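## Task

Position the slide rule to compute 2 × 1.3: put the left-end 1 of the C scale directly above 2 on the D scale, and put the cursor hairline directly above 1.3 on the C scale, each as exactly as you can. The rule must end face up. The setting has to hold by itself, not because a gripper is keeping it there. When done, open the grippers and pull the arms away.

## Robot and tools

Robot: two Piper arms with parallel grippers, named left_arm and right_arm. Their roots in the scene frame: left_arm at (-0.029, +0.325, 0) m with quat_wxyz (+0.998, 0, 0, +0.064); right_arm at (-0.033, -0.210, 0) m with quat_wxyz (+0.996, 0, 0, -0.093). The names do not tell you which side of a picture an arm appears on.

Scene frame: origin on the tabletop midway between the arms, +z up, +x outward across the table, left_arm on the +y side. Every pose in calls and results uses this one frame. A gripper's fingers extend along its own +z axis and close along its own y axis. end_effector_position is the spot between the finger pads, roughly 5 mm short of the tips. Reported hand positions may be somewhat wrong, worse when the arm reaches far.

The 16-number row (used by execute_actions and move): always one flat list covering both arms, even if only one moves. Numbers 1-8 are left_arm: x, y, z (metres, absolute target in the scene frame), then qw, qx, qy, qz (absolute orientation, w first), then opening. Numbers 9-16 are the same eight for right_arm. Opening runs from -1 (closed) to +1 (fully open, 0.070 m); it is a command, not an offset. Any position target more than 0.6 m from the arm's last reported position along any gripper axis gets the call refused. To keep an arm still, resend exactly its last reported pose and desired opening; to keep an orientation, resend the same quaternion you used before rather than the drifted one in results.

execute_actions, argument actions (a list holding at most one item) and optional pictures (boolean). Empty list: just report the state. {"rows": [[16 numbers], ...], "steps": n}: up to 15 rows, n up to 15 control steps of 1/30 s (default 15); each row lasts one step and the final row repeats for the remaining steps. {"steps": n} alone: a wait of up to 300 steps counted from the previous result, with your thinking time included.

move, arguments target (one 16-number row) and speed (m/s, 0.002 to 0.5, default 0.25; rotation capped at twice that in rad/s). Each gripper follows a straight line to its target; both finish together, in 0.5 to 10 s, stopping short if 10 s is not enough. Paths ignore obstacles and the other arm. The opening is applied when the move begins. Grippers lag, wander and can overshoot speed, most of all with the arm nearly stretched out. Faster contact and targets set deeper past a surface mean harder pushes. The result adds a move: line with the outcome (done, off_target, moving, held, fault) and which limits acted (paced = pose clipped; held = some steps blocked, after which the arm may lurch fast), plus each gripper's distance to its target.

wait, argument seconds (0 to 10): lets time pass without new commands. zoom_image, arguments camera (cam_high, cam_low, cam_left_wrist, cam_right_wrist) and region [x0, y0, x1, y1] in pixels from the top-left, no bigger than 504 by 504; useful for reading scale marks.

Control behaviour: each step the commanded pose is limited to 70 mm and 16 degrees from the measured pose, then inverse kinematics chases it, favouring position over orientation. After an action ends, the arm only drifts to its last clipped pose, so far targets need further calls; check the reported pose. Joint speed tops out at 3 rad/s with 0.6 s to accelerate. Closing fully from open takes about 1 s.

Result lines: the state line lists each gripper's pose for left_arm | right_arm. grip_measured is the measured finger gap on the command scale (each gripper has its own fixed error up to about 1 mm). To grasp, command roughly 0.04 below grip_measured; a smaller margin grips more gently. Fingers manage about 20 N per pad; slamming them shut can push harder. "pose unreachable" means the clearance check altered or stopped a command to the named arm; HELD marks steps where your row was partly or wholly not sent. A "Hand target" line shows where the controller is now driving each gripper. Joint torque readings are noisy and offset. MOTOR HOT appears at 65 °C; at 80 °C an OVER-TEMPERATURE FAULT drops that arm until it cools.

Wrist motors (forearm roll, wrist pitch, wrist roll) give only about 4 N m; load limits are 21.6 N m for waist, shoulder, elbow and 7.52 N m for the wrist joints. Reaching a limit causes a TORQUE FAULT: the arm halts for 10 s and the rest of the call is skipped.

Avoid: dropping or knocking anything off the table, flipping the slide rule over, letting the arms collide or shove each other, slamming or pressing hard into objects. Occasional outside tugs may disturb held parts or loose objects. Finish by releasing the rule so the setting stays on its own, then withdraw both grippers before calling finished_scene.

Each tool is called after "Emit:" as name([rows], argument=value, ...), one row to a line, values as JSON.

## Session

Emit:
execute_actions(actions=[])

Scene clock: 0.00 s of 9100.00 s.
left_arm: end_effector_position=(+0.4277, +0.5439, +0.3319) grip_measured=+0.39 end_effector_quat_wxyz=(+0.596, +0.027, +0.717, +0.360) | right_arm: end_effector_position=(+0.4908, -0.0873, +0.1197) grip_measured=-1.00 end_effector_quat_wxyz=(-0.109, +0.883, -0.434, +0.143)
Joint positions: left_arm=[ 0.275  1.584 -1.144 -0.315 -0.338  0.877  0.049] | right_arm=[ 0.421  2.255 -2.12  -0.016  1.161 -1.989  0.   ]
Joint torques (N m, as the arm reports them, + toward a larger angle): no reading
Hand target (left_arm): +0.428, +0.544, +0.332; +0.596, +0.027, +0.717, +0.360
Hand target (right_arm): +0.491, -0.087, +0.120; -0.109, +0.883, -0.434, +0.143

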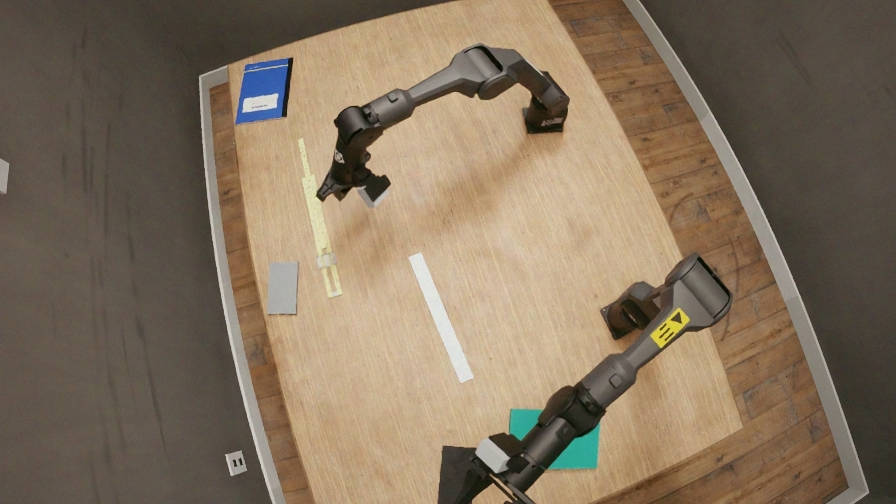

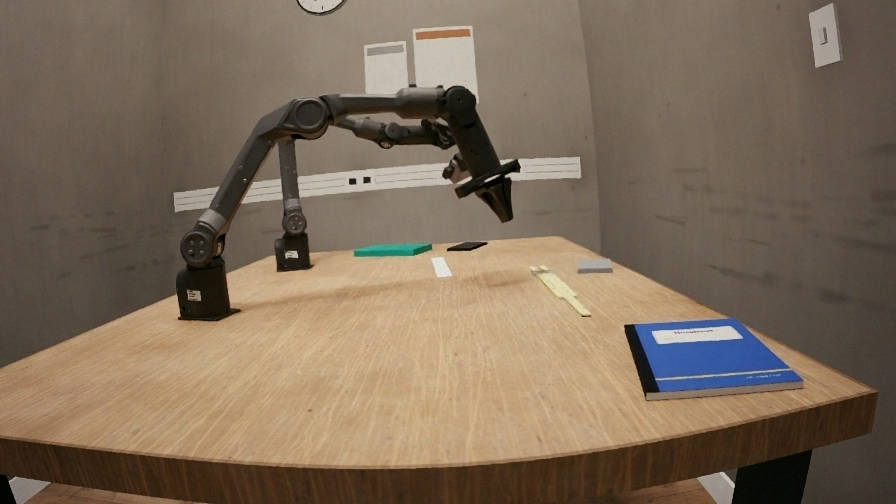

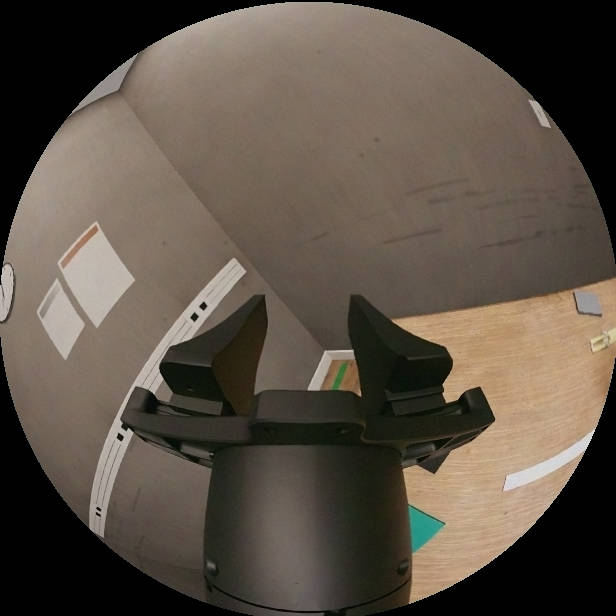

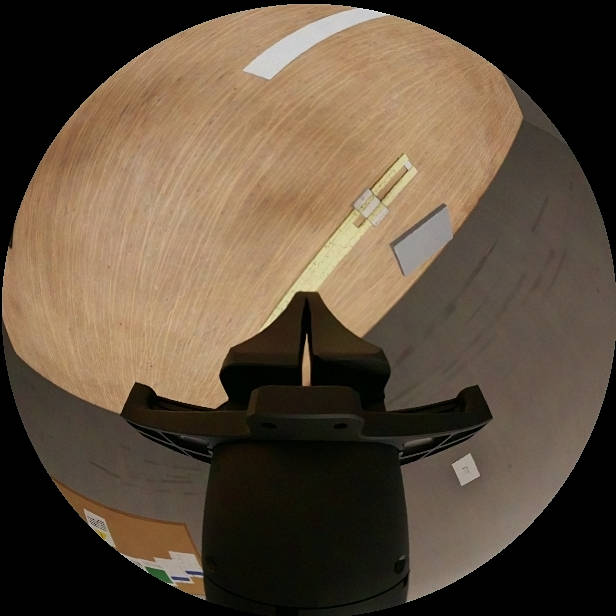

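Emit:
zoom_image(camera="cam_right_wrist", region=[290, 140, 430, 300])

Emit:
zoom_image(camera="cam_high", region=[250, 125, 400, 325])

Emit:
zoom_image(camera="cam_low", region=[500, 250, 640, 330])

Region (290, 140, 430, 300) of cam_right_wrist's 616x616 image, scaled by 3.150, with more detail than that image has; it fills the left 441 columns of this view, and the rest is white.

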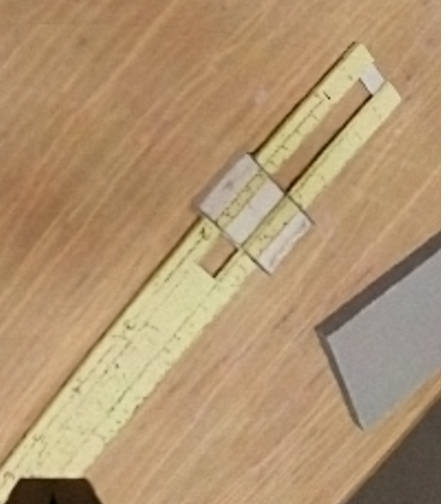

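Region (250, 125, 400, 325) of cam_high's 896x504 image, scaled by 2.520, with more detail than that image has; it fills the left 378 columns of this view, and the rest is white.

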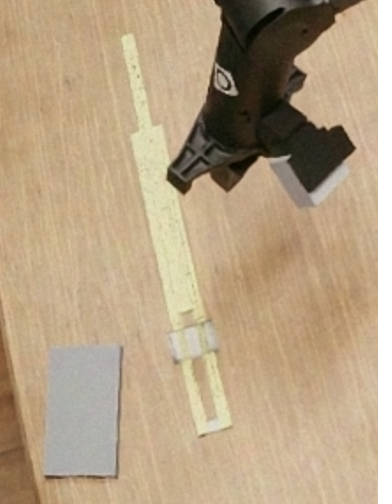

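Region (500, 250, 640, 330) of cam_low's 896x504 image, scaled by 3.600, with more detail than that image has; it fills the top 288 rows of this view, and the rest is white.

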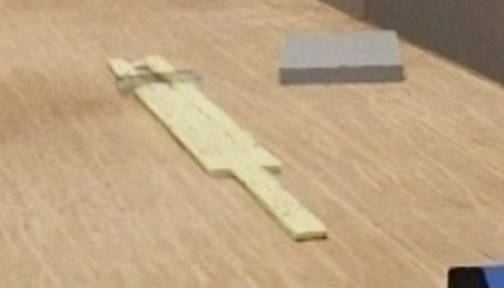

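Emit:
zoom_image(camera="cam_low", region=[410, 245, 480, 290])

Emit:
zoom_image(camera="cam_high", region=[390, 240, 490, 400])

Emit:
zoom_image(camera="cam_right_wrist", region=[225, 5, 395, 95])

Region (410, 245, 480, 290) of cam_low's 896x504 image, scaled by 7.200, with more detail than that image has; it fills the top 324 rows of this view, and the rest is white.

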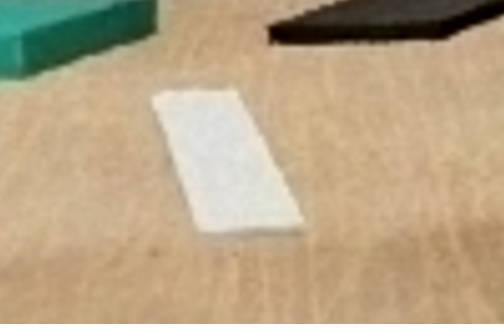

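Region (390, 240, 490, 400) of cam_high's 896x504 image, scaled by 3.150, with more detail than that image has; it fills the left 315 columns of this view, and the rest is white.

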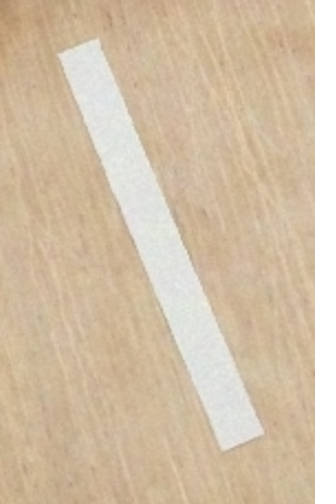

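Region (225, 5, 395, 95) of cam_right_wrist's 616x616 image, scaled by 2.965, with more detail than that image has; it fills the top 267 rows of this view, and the rest is white.

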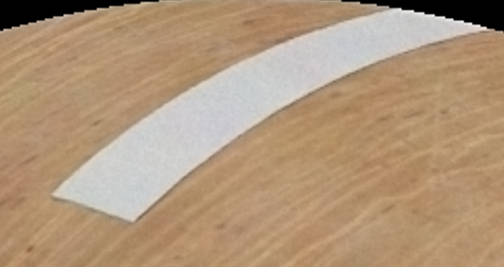

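Emit:
move(target=[0.30,0.16,0.08,-0.0991,-0.3696,-0.8924,0.2391,0.4,0.600,-0.100,0.05,0.342,0,0.940,0,1.0], speed=0.5)

Scene clock: 122.80 s of 9100.00 s.
left_arm: end_effector_position=(+0.2969, +0.1589, +0.0858) grip_measured=+0.40 end_effector_quat_wxyz=(+0.094, +0.370, +0.894, -0.235) | right_arm: end_effector_position=(+0.5992, -0.0982, +0.0496) grip_measured=+0.98 end_effector_quat_wxyz=(+0.341, -0.001, +0.940, -0.001)
Joint positions: left_arm=[-0.301  1.812 -1.19  -0.598  1.033  0.925  0.049] | right_arm=[ 0.41   2.531 -2.223 -0.232  0.679  0.352  0.069]
Joint torques (N m, as the arm reports them, + toward a larger angle): left_arm=[ 1.64 -4.97 -4.95 -0.35 -0.2  -0.09] | right_arm=[  0.68 -10.68  -3.21  -0.02  -0.84  -0.23]
Hand target (left_arm): +0.297, +0.159, +0.086; +0.095, +0.370, +0.894, -0.235
Hand target (right_arm): +0.599, -0.099, +0.050; +0.341, -0.001, +0.940, -0.001
Off the commanded pose (left_arm): 0.007 m, 1 deg.
Off the commanded pose (right_arm): 0.002 m, 0 deg.
After step 90, 117.00 s passed at rest.
move: off_target (left_arm)

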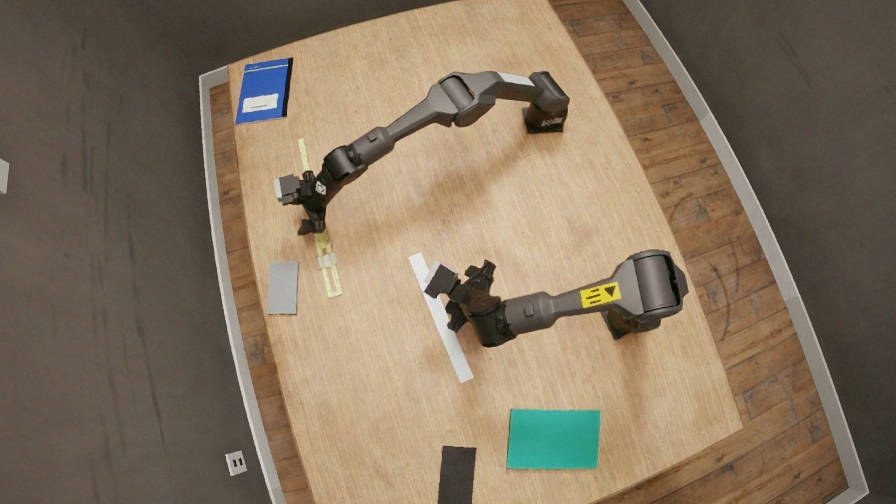

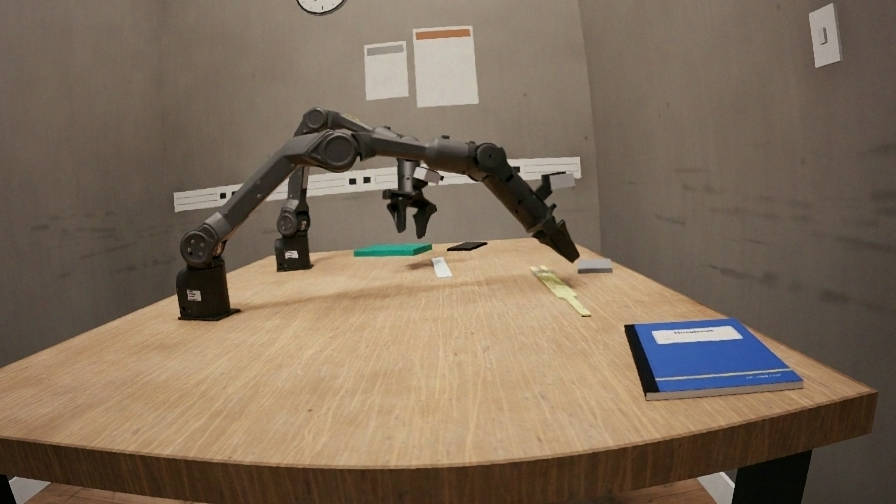

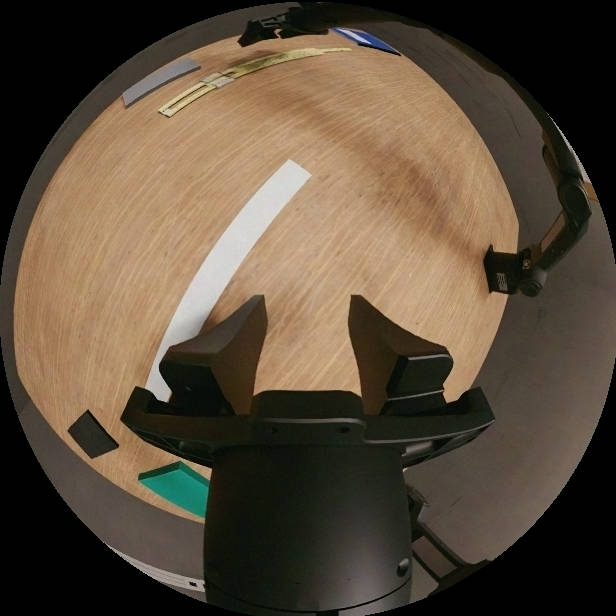

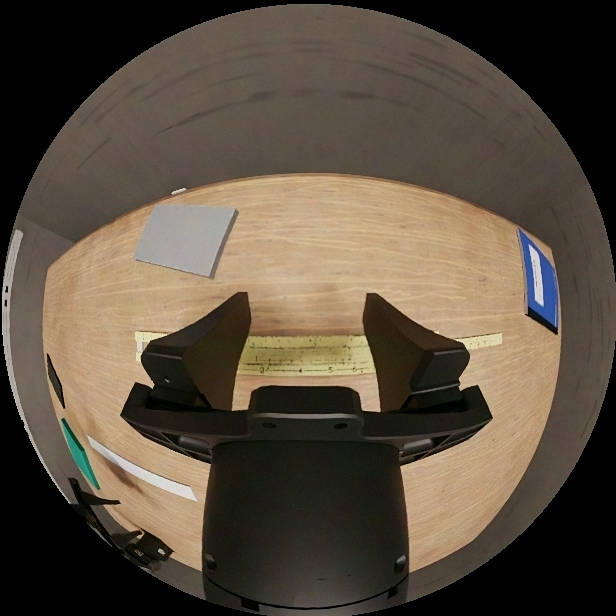

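Emit:
zoom_image(camera="cam_right_wrist", region=[230, 280, 390, 390])

Emit:
zoom_image(camera="cam_right_wrist", region=[120, 310, 520, 390])

Region (230, 280, 390, 390) of cam_right_wrist's 616x616 image, scaled by 3.150, with more detail than that image has; it fills the top 346 rows of this view, and the rest is white.

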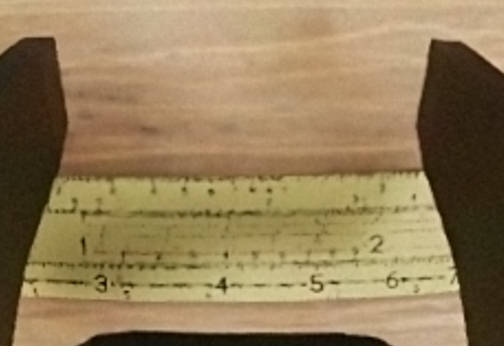

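Region (120, 310, 520, 390) of cam_right_wrist's 616x616 image, scaled by 1.260, with more detail than that image has; it fills the top 101 rows of this view, and the rest is white.

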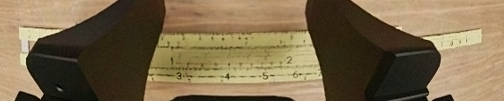

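Emit:
move(target=[0.297,0.159,0.086,-0.0991,-0.3696,-0.8924,0.2391,0.4,0.598,-0.098,0.016,0.342,0,0.940,0,1.0], speed=0.1)

Emit:
move(target=[0.297,0.159,0.086,-0.0991,-0.3696,-0.8924,0.2391,0.4,0.598,-0.098,0.008,0.342,0,0.940,0,1.0], speed=0.015)

Scene clock: 147.03 s of 9100.00 s.
left_arm: end_effector_position=(+0.2970, +0.1590, +0.0860) grip_measured=+0.40 end_effector_quat_wxyz=(+0.099, +0.370, +0.892, -0.239) | right_arm: end_effector_position=(+0.5975, -0.0986, +0.0148) grip_measured=+0.98 end_effector_quat_wxyz=(+0.341, +0.000, +0.940, -0.000)
Joint positions: left_arm=[-0.294  1.809 -1.181 -0.614  1.027  0.943  0.049] | right_arm=[ 0.41   2.559 -2.14  -0.267  0.572  0.399  0.069]
Joint torques (N m, as the arm reports them, + toward a larger angle): left_arm=[ 1.37 -4.86 -4.11 -0.49 -0.17  0.01] | right_arm=[  1.38 -11.55  -3.66  -0.16  -0.57  -0.14]
Hand target (left_arm): +0.297, +0.159, +0.086; +0.099, +0.370, +0.892, -0.239
Hand target (right_arm): +0.598, -0.098, +0.016; +0.342, +0.000, +0.940, +0.000
Off the commanded pose (left_arm): 0.000 m, 0 deg.
Off the commanded pose (right_arm): 0.001 m, 0 deg.
After step 90, 20.50 s passed at rest.
move: done

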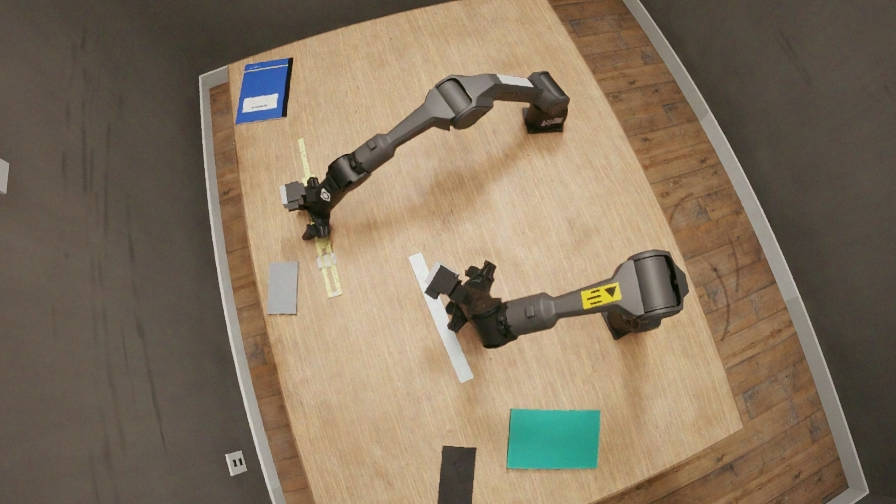

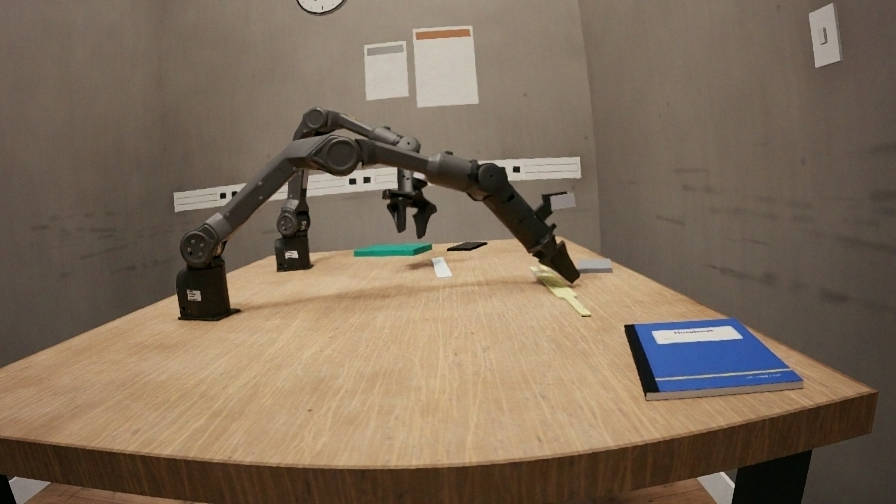

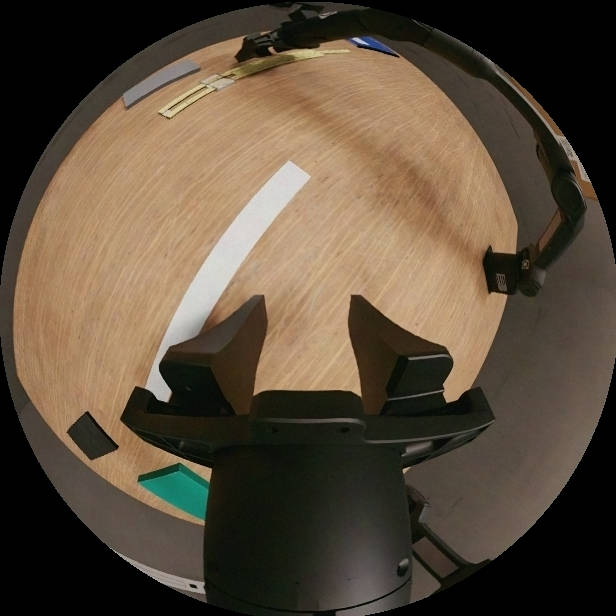

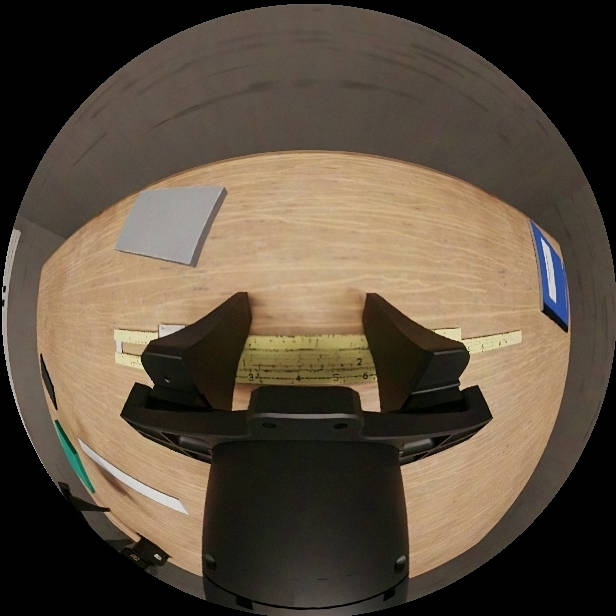

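Scene clock: 147.73 s of 9100.00 s.
left_arm: end_effector_position=(+0.2970, +0.1590, +0.0860) grip_measured=+0.40 end_effector_quat_wxyz=(+0.099, +0.369, +0.892, -0.239) | right_arm: end_effector_position=(+0.5980, -0.0980, +0.0080) grip_measured=+0.98 end_effector_quat_wxyz=(+0.342, -0.000, +0.940, +0.000)
Joint positions: left_arm=[-0.294  1.809 -1.181 -0.614  1.027  0.943  0.049] | right_arm=[ 0.41   2.57  -2.133 -0.276  0.552  0.409  0.069]
Joint torques (N m, as the arm reports them, + toward a larger angle): left_arm=[ 1.19 -4.89 -4.25 -0.34 -0.11 -0.13] | right_arm=[  1.38 -10.29  -2.9   -0.18  -0.65   0.14]
Hand target (left_arm): +0.297, +0.159, +0.086; +0.099, +0.370, +0.892, -0.239
Hand target (right_arm): +0.598, -0.098, +0.008; +0.342, -0.000, +0.940, +0.000
Off the commanded pose (left_arm): 0.000 m, 0 deg.
Off the commanded pose (right_arm): 0.000 m, 0 deg.
move: done

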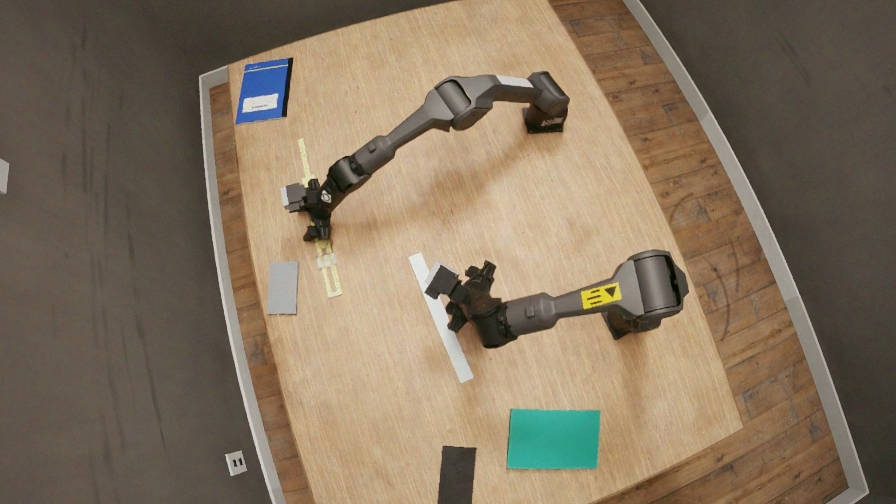

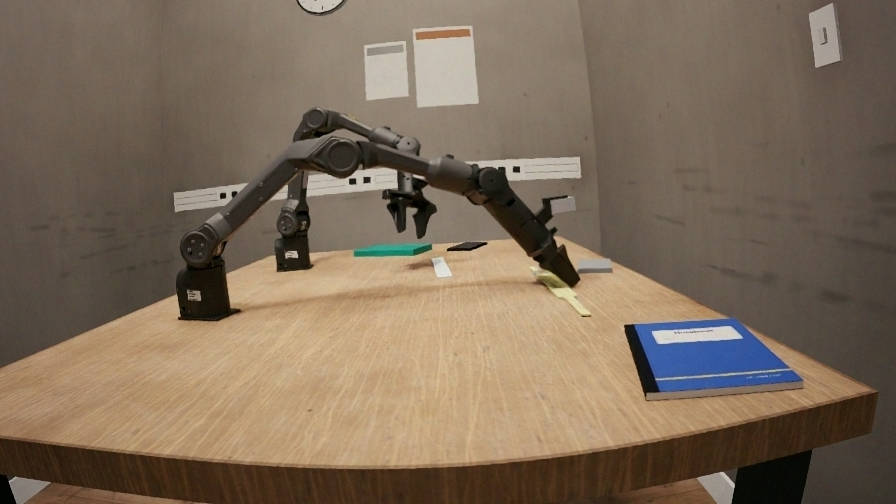

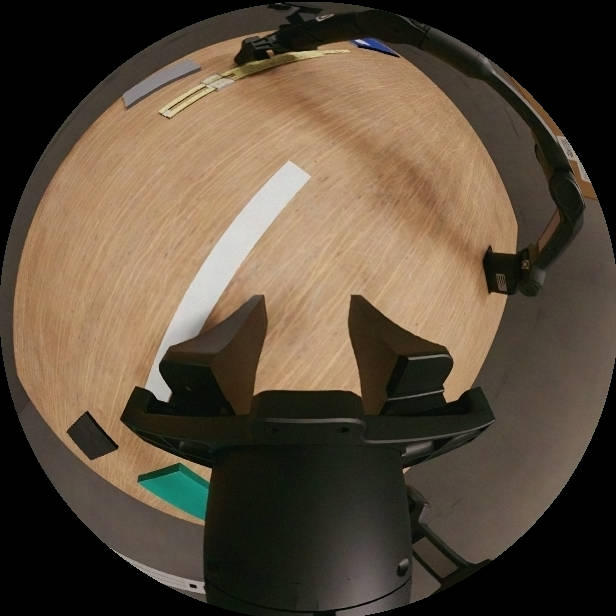

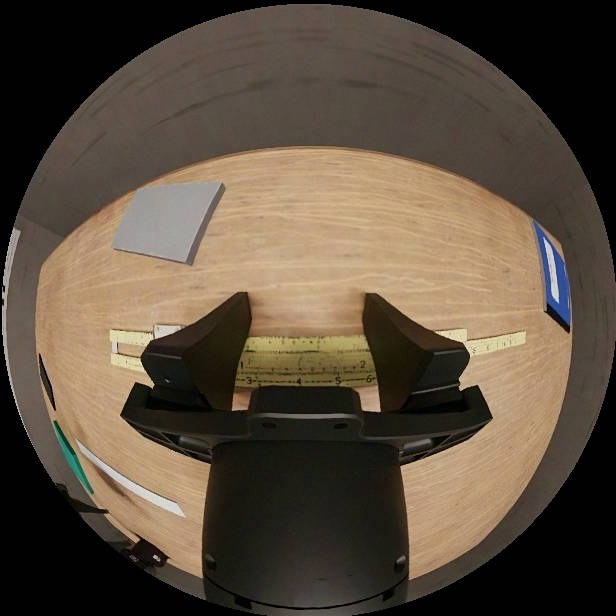

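Emit:
zoom_image(camera="cam_low", region=[525, 255, 605, 305])

Emit:
zoom_image(camera="cam_right_wrist", region=[220, 280, 400, 400])

Region (525, 255, 605, 305) of cam_low's 896x504 image, scaled by 6.300, with more detail than that image has; it fills the top 315 rows of this view, and the rest is white.

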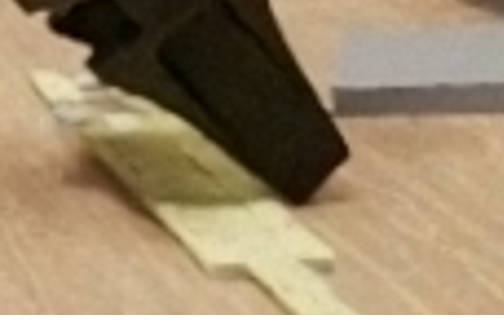

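Region (220, 280, 400, 400) of cam_right_wrist's 616x616 image, scaled by 2.800, with more detail than that image has.

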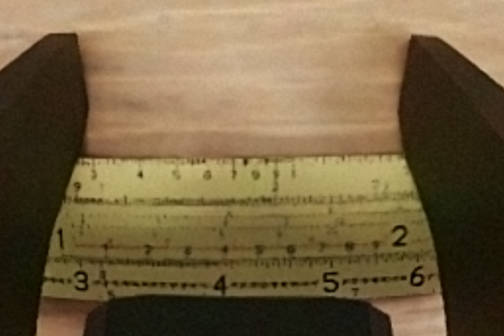

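Emit:
move(target=[0.30,0.13,0.07,0.0516,0.1926,-0.9466,0.2536,0.4,0.440,-0.163,0.009,0.342,0,0.940,0,1.0], speed=0.4)

Scene clock: 171.93 s of 9100.00 s.
left_arm: end_effector_position=(+0.3001, +0.1303, +0.0699) grip_measured=+0.40 end_effector_quat_wxyz=(-0.051, -0.193, +0.947, -0.253) | right_arm: end_effector_position=(+0.4400, -0.1643, +0.0100) grip_measured=+0.98 end_effector_quat_wxyz=(+0.330, -0.002, +0.944, +0.007)
Joint positions: left_arm=[-0.377  1.863 -1.191 -0.636  0.95  -0.282  0.049] | right_arm=[ 0.311  2.024 -1.074 -1.035  0.075  1.133  0.069]
Joint torques (N m, as the arm reports them, + toward a larger angle): left_arm=[ 0.27 -4.11 -5.55 -0.26 -0.1   0.13] | right_arm=[ 1.32 -7.51 -2.04 -0.24 -0.17  0.28]
Hand target (left_arm): +0.300, +0.130, +0.070; -0.051, -0.193, +0.947, -0.253
Hand target (right_arm): +0.440, -0.164, +0.010; +0.330, -0.002, +0.944, +0.006
Off the commanded pose (left_arm): 0.000 m, 0 deg.
Off the commanded pose (right_arm): 0.002 m, 2 deg.
After step 90, 19.27 s passed at rest.
move: done

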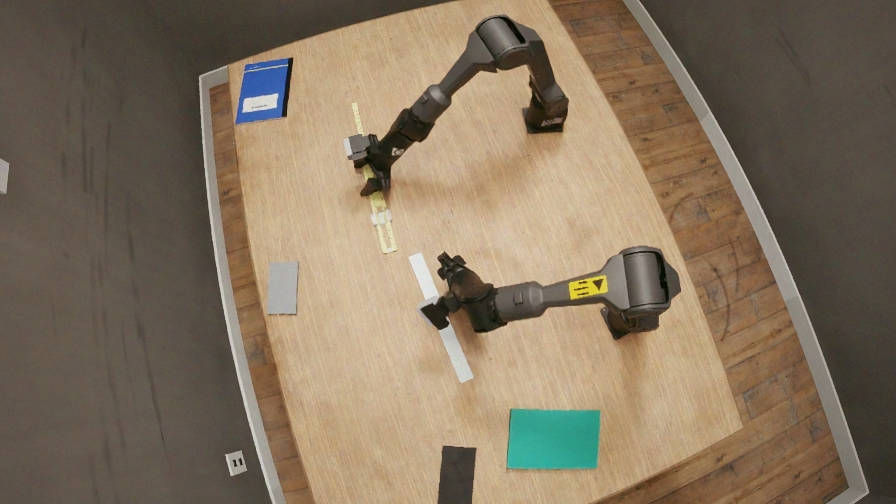

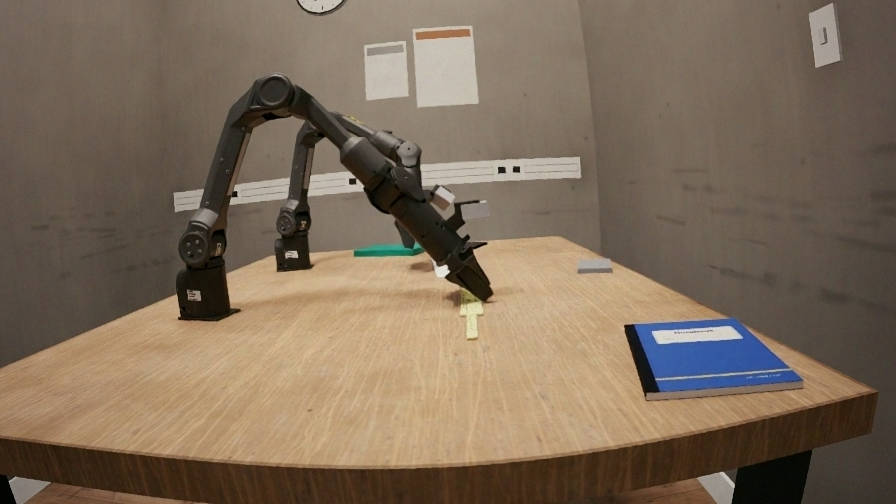

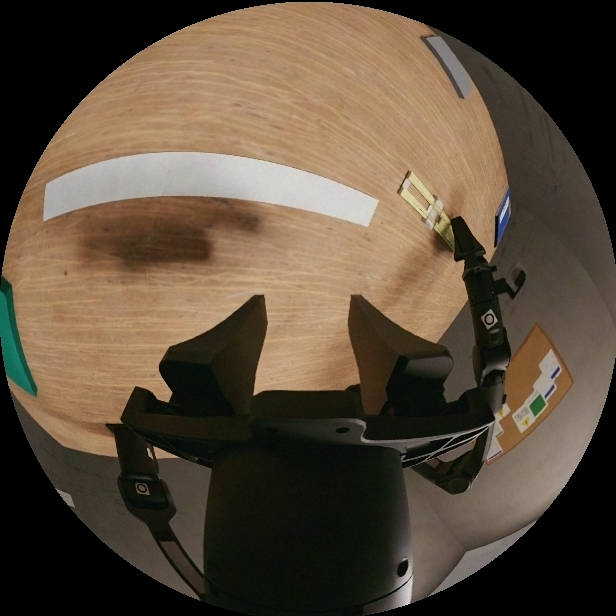

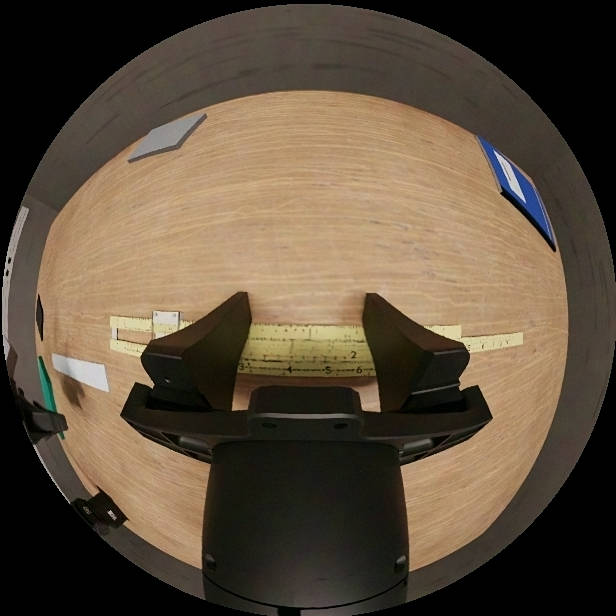

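Emit:
move(target=[0.295,0.01,0.04,0.183,0.683,-0.683,0.183,0.4,0.3274,-0.165,0.006,0.0872,0,0.9962,0,1.0], speed=0.4)

Scene clock: 195.27 s of 9100.00 s.
left_arm: end_effector_position=(+0.2961, +0.0117, +0.0392) grip_measured=+0.40 end_effector_quat_wxyz=(-0.180, -0.683, +0.684, -0.181) | right_arm: end_effector_position=(+0.3289, -0.1680, +0.0066) grip_measured=+0.98 end_effector_quat_wxyz=(+0.090, +0.002, +0.996, -0.001)
Joint positions: left_arm=[-0.688  2.049 -1.36  -0.634  0.782 -1.714  0.049] | right_arm=[ 0.315  1.893 -1.061 -0.042  0.648  0.164  0.069]
Joint torques (N m, as the arm reports them, + toward a larger angle): left_arm=[ 0.47 -5.17 -5.05 -0.41  0.23  0.11] | right_arm=[-0.01 -7.05 -2.85  0.07 -0.38 -0.21]
Hand target (left_arm): +0.296, +0.012, +0.039; +0.180, +0.684, -0.684, +0.181
Hand target (right_arm): +0.329, -0.168, +0.007; +0.090, +0.002, +0.996, -0.001
Off the commanded pose (left_arm): 0.002 m, 0 deg.
Off the commanded pose (right_arm): 0.003 m, 0 deg.
After step 90, 18.40 s passed at rest.
move: done

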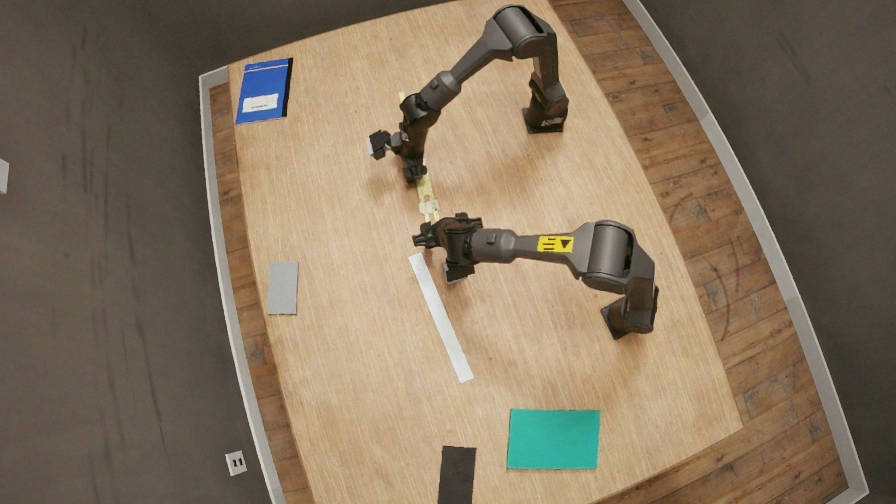

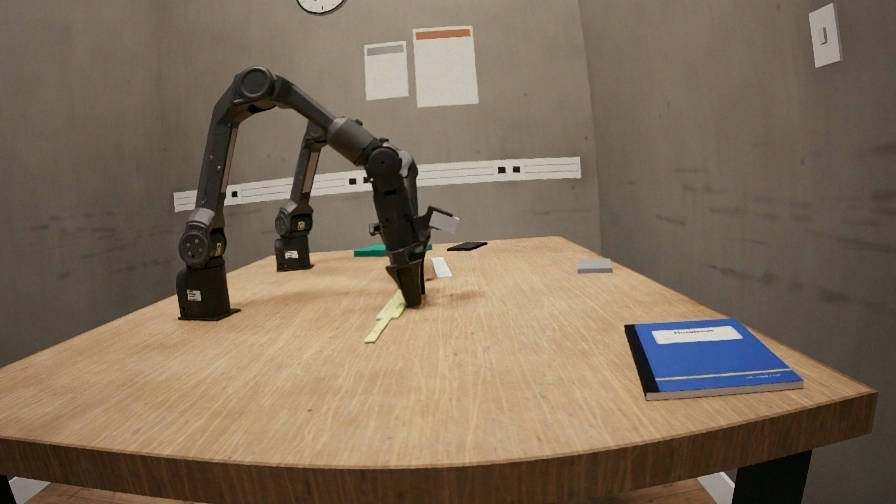

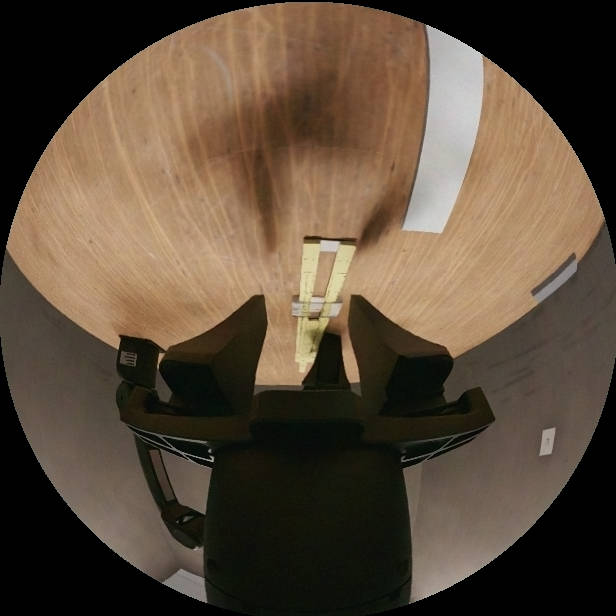

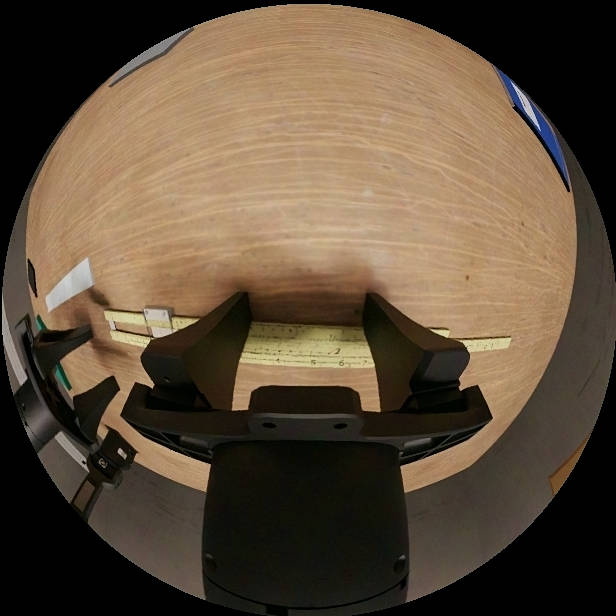

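Emit:
zoom_image(camera="cam_left_wrist", region=[250, 220, 390, 380])

Emit:
zoom_image(camera="cam_right_wrist", region=[225, 285, 385, 385])

Emit:
zoom_image(camera="cam_right_wrist", region=[400, 300, 530, 380])

Region (250, 220, 390, 380) of cam_left_wrist's 616x616 image, scaled by 3.150, with more detail than that image has; it fills the left 441 columns of this view, and the rest is white.

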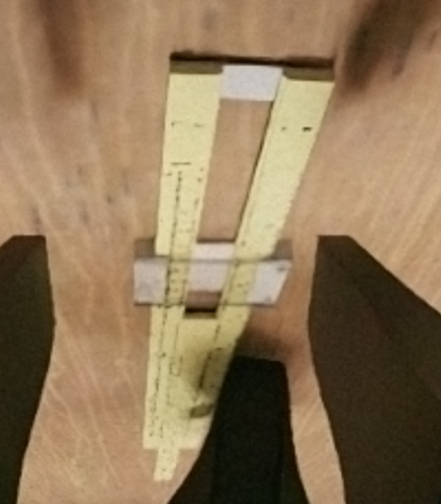

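Region (225, 285, 385, 385) of cam_right_wrist's 616x616 image, scaled by 3.150, with more detail than that image has; it fills the top 315 rows of this view, and the rest is white.

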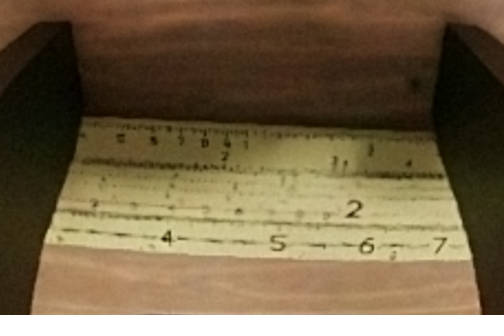

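Region (400, 300, 530, 380) of cam_right_wrist's 616x616 image, scaled by 3.877, with more detail than that image has; it fills the top 310 rows of this view, and the rest is white.

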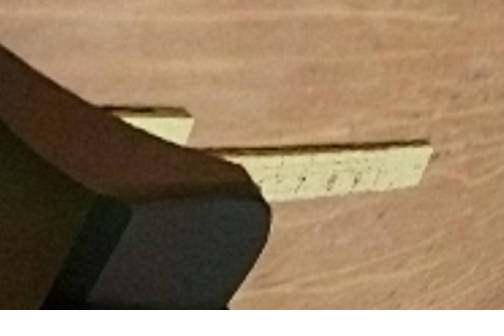

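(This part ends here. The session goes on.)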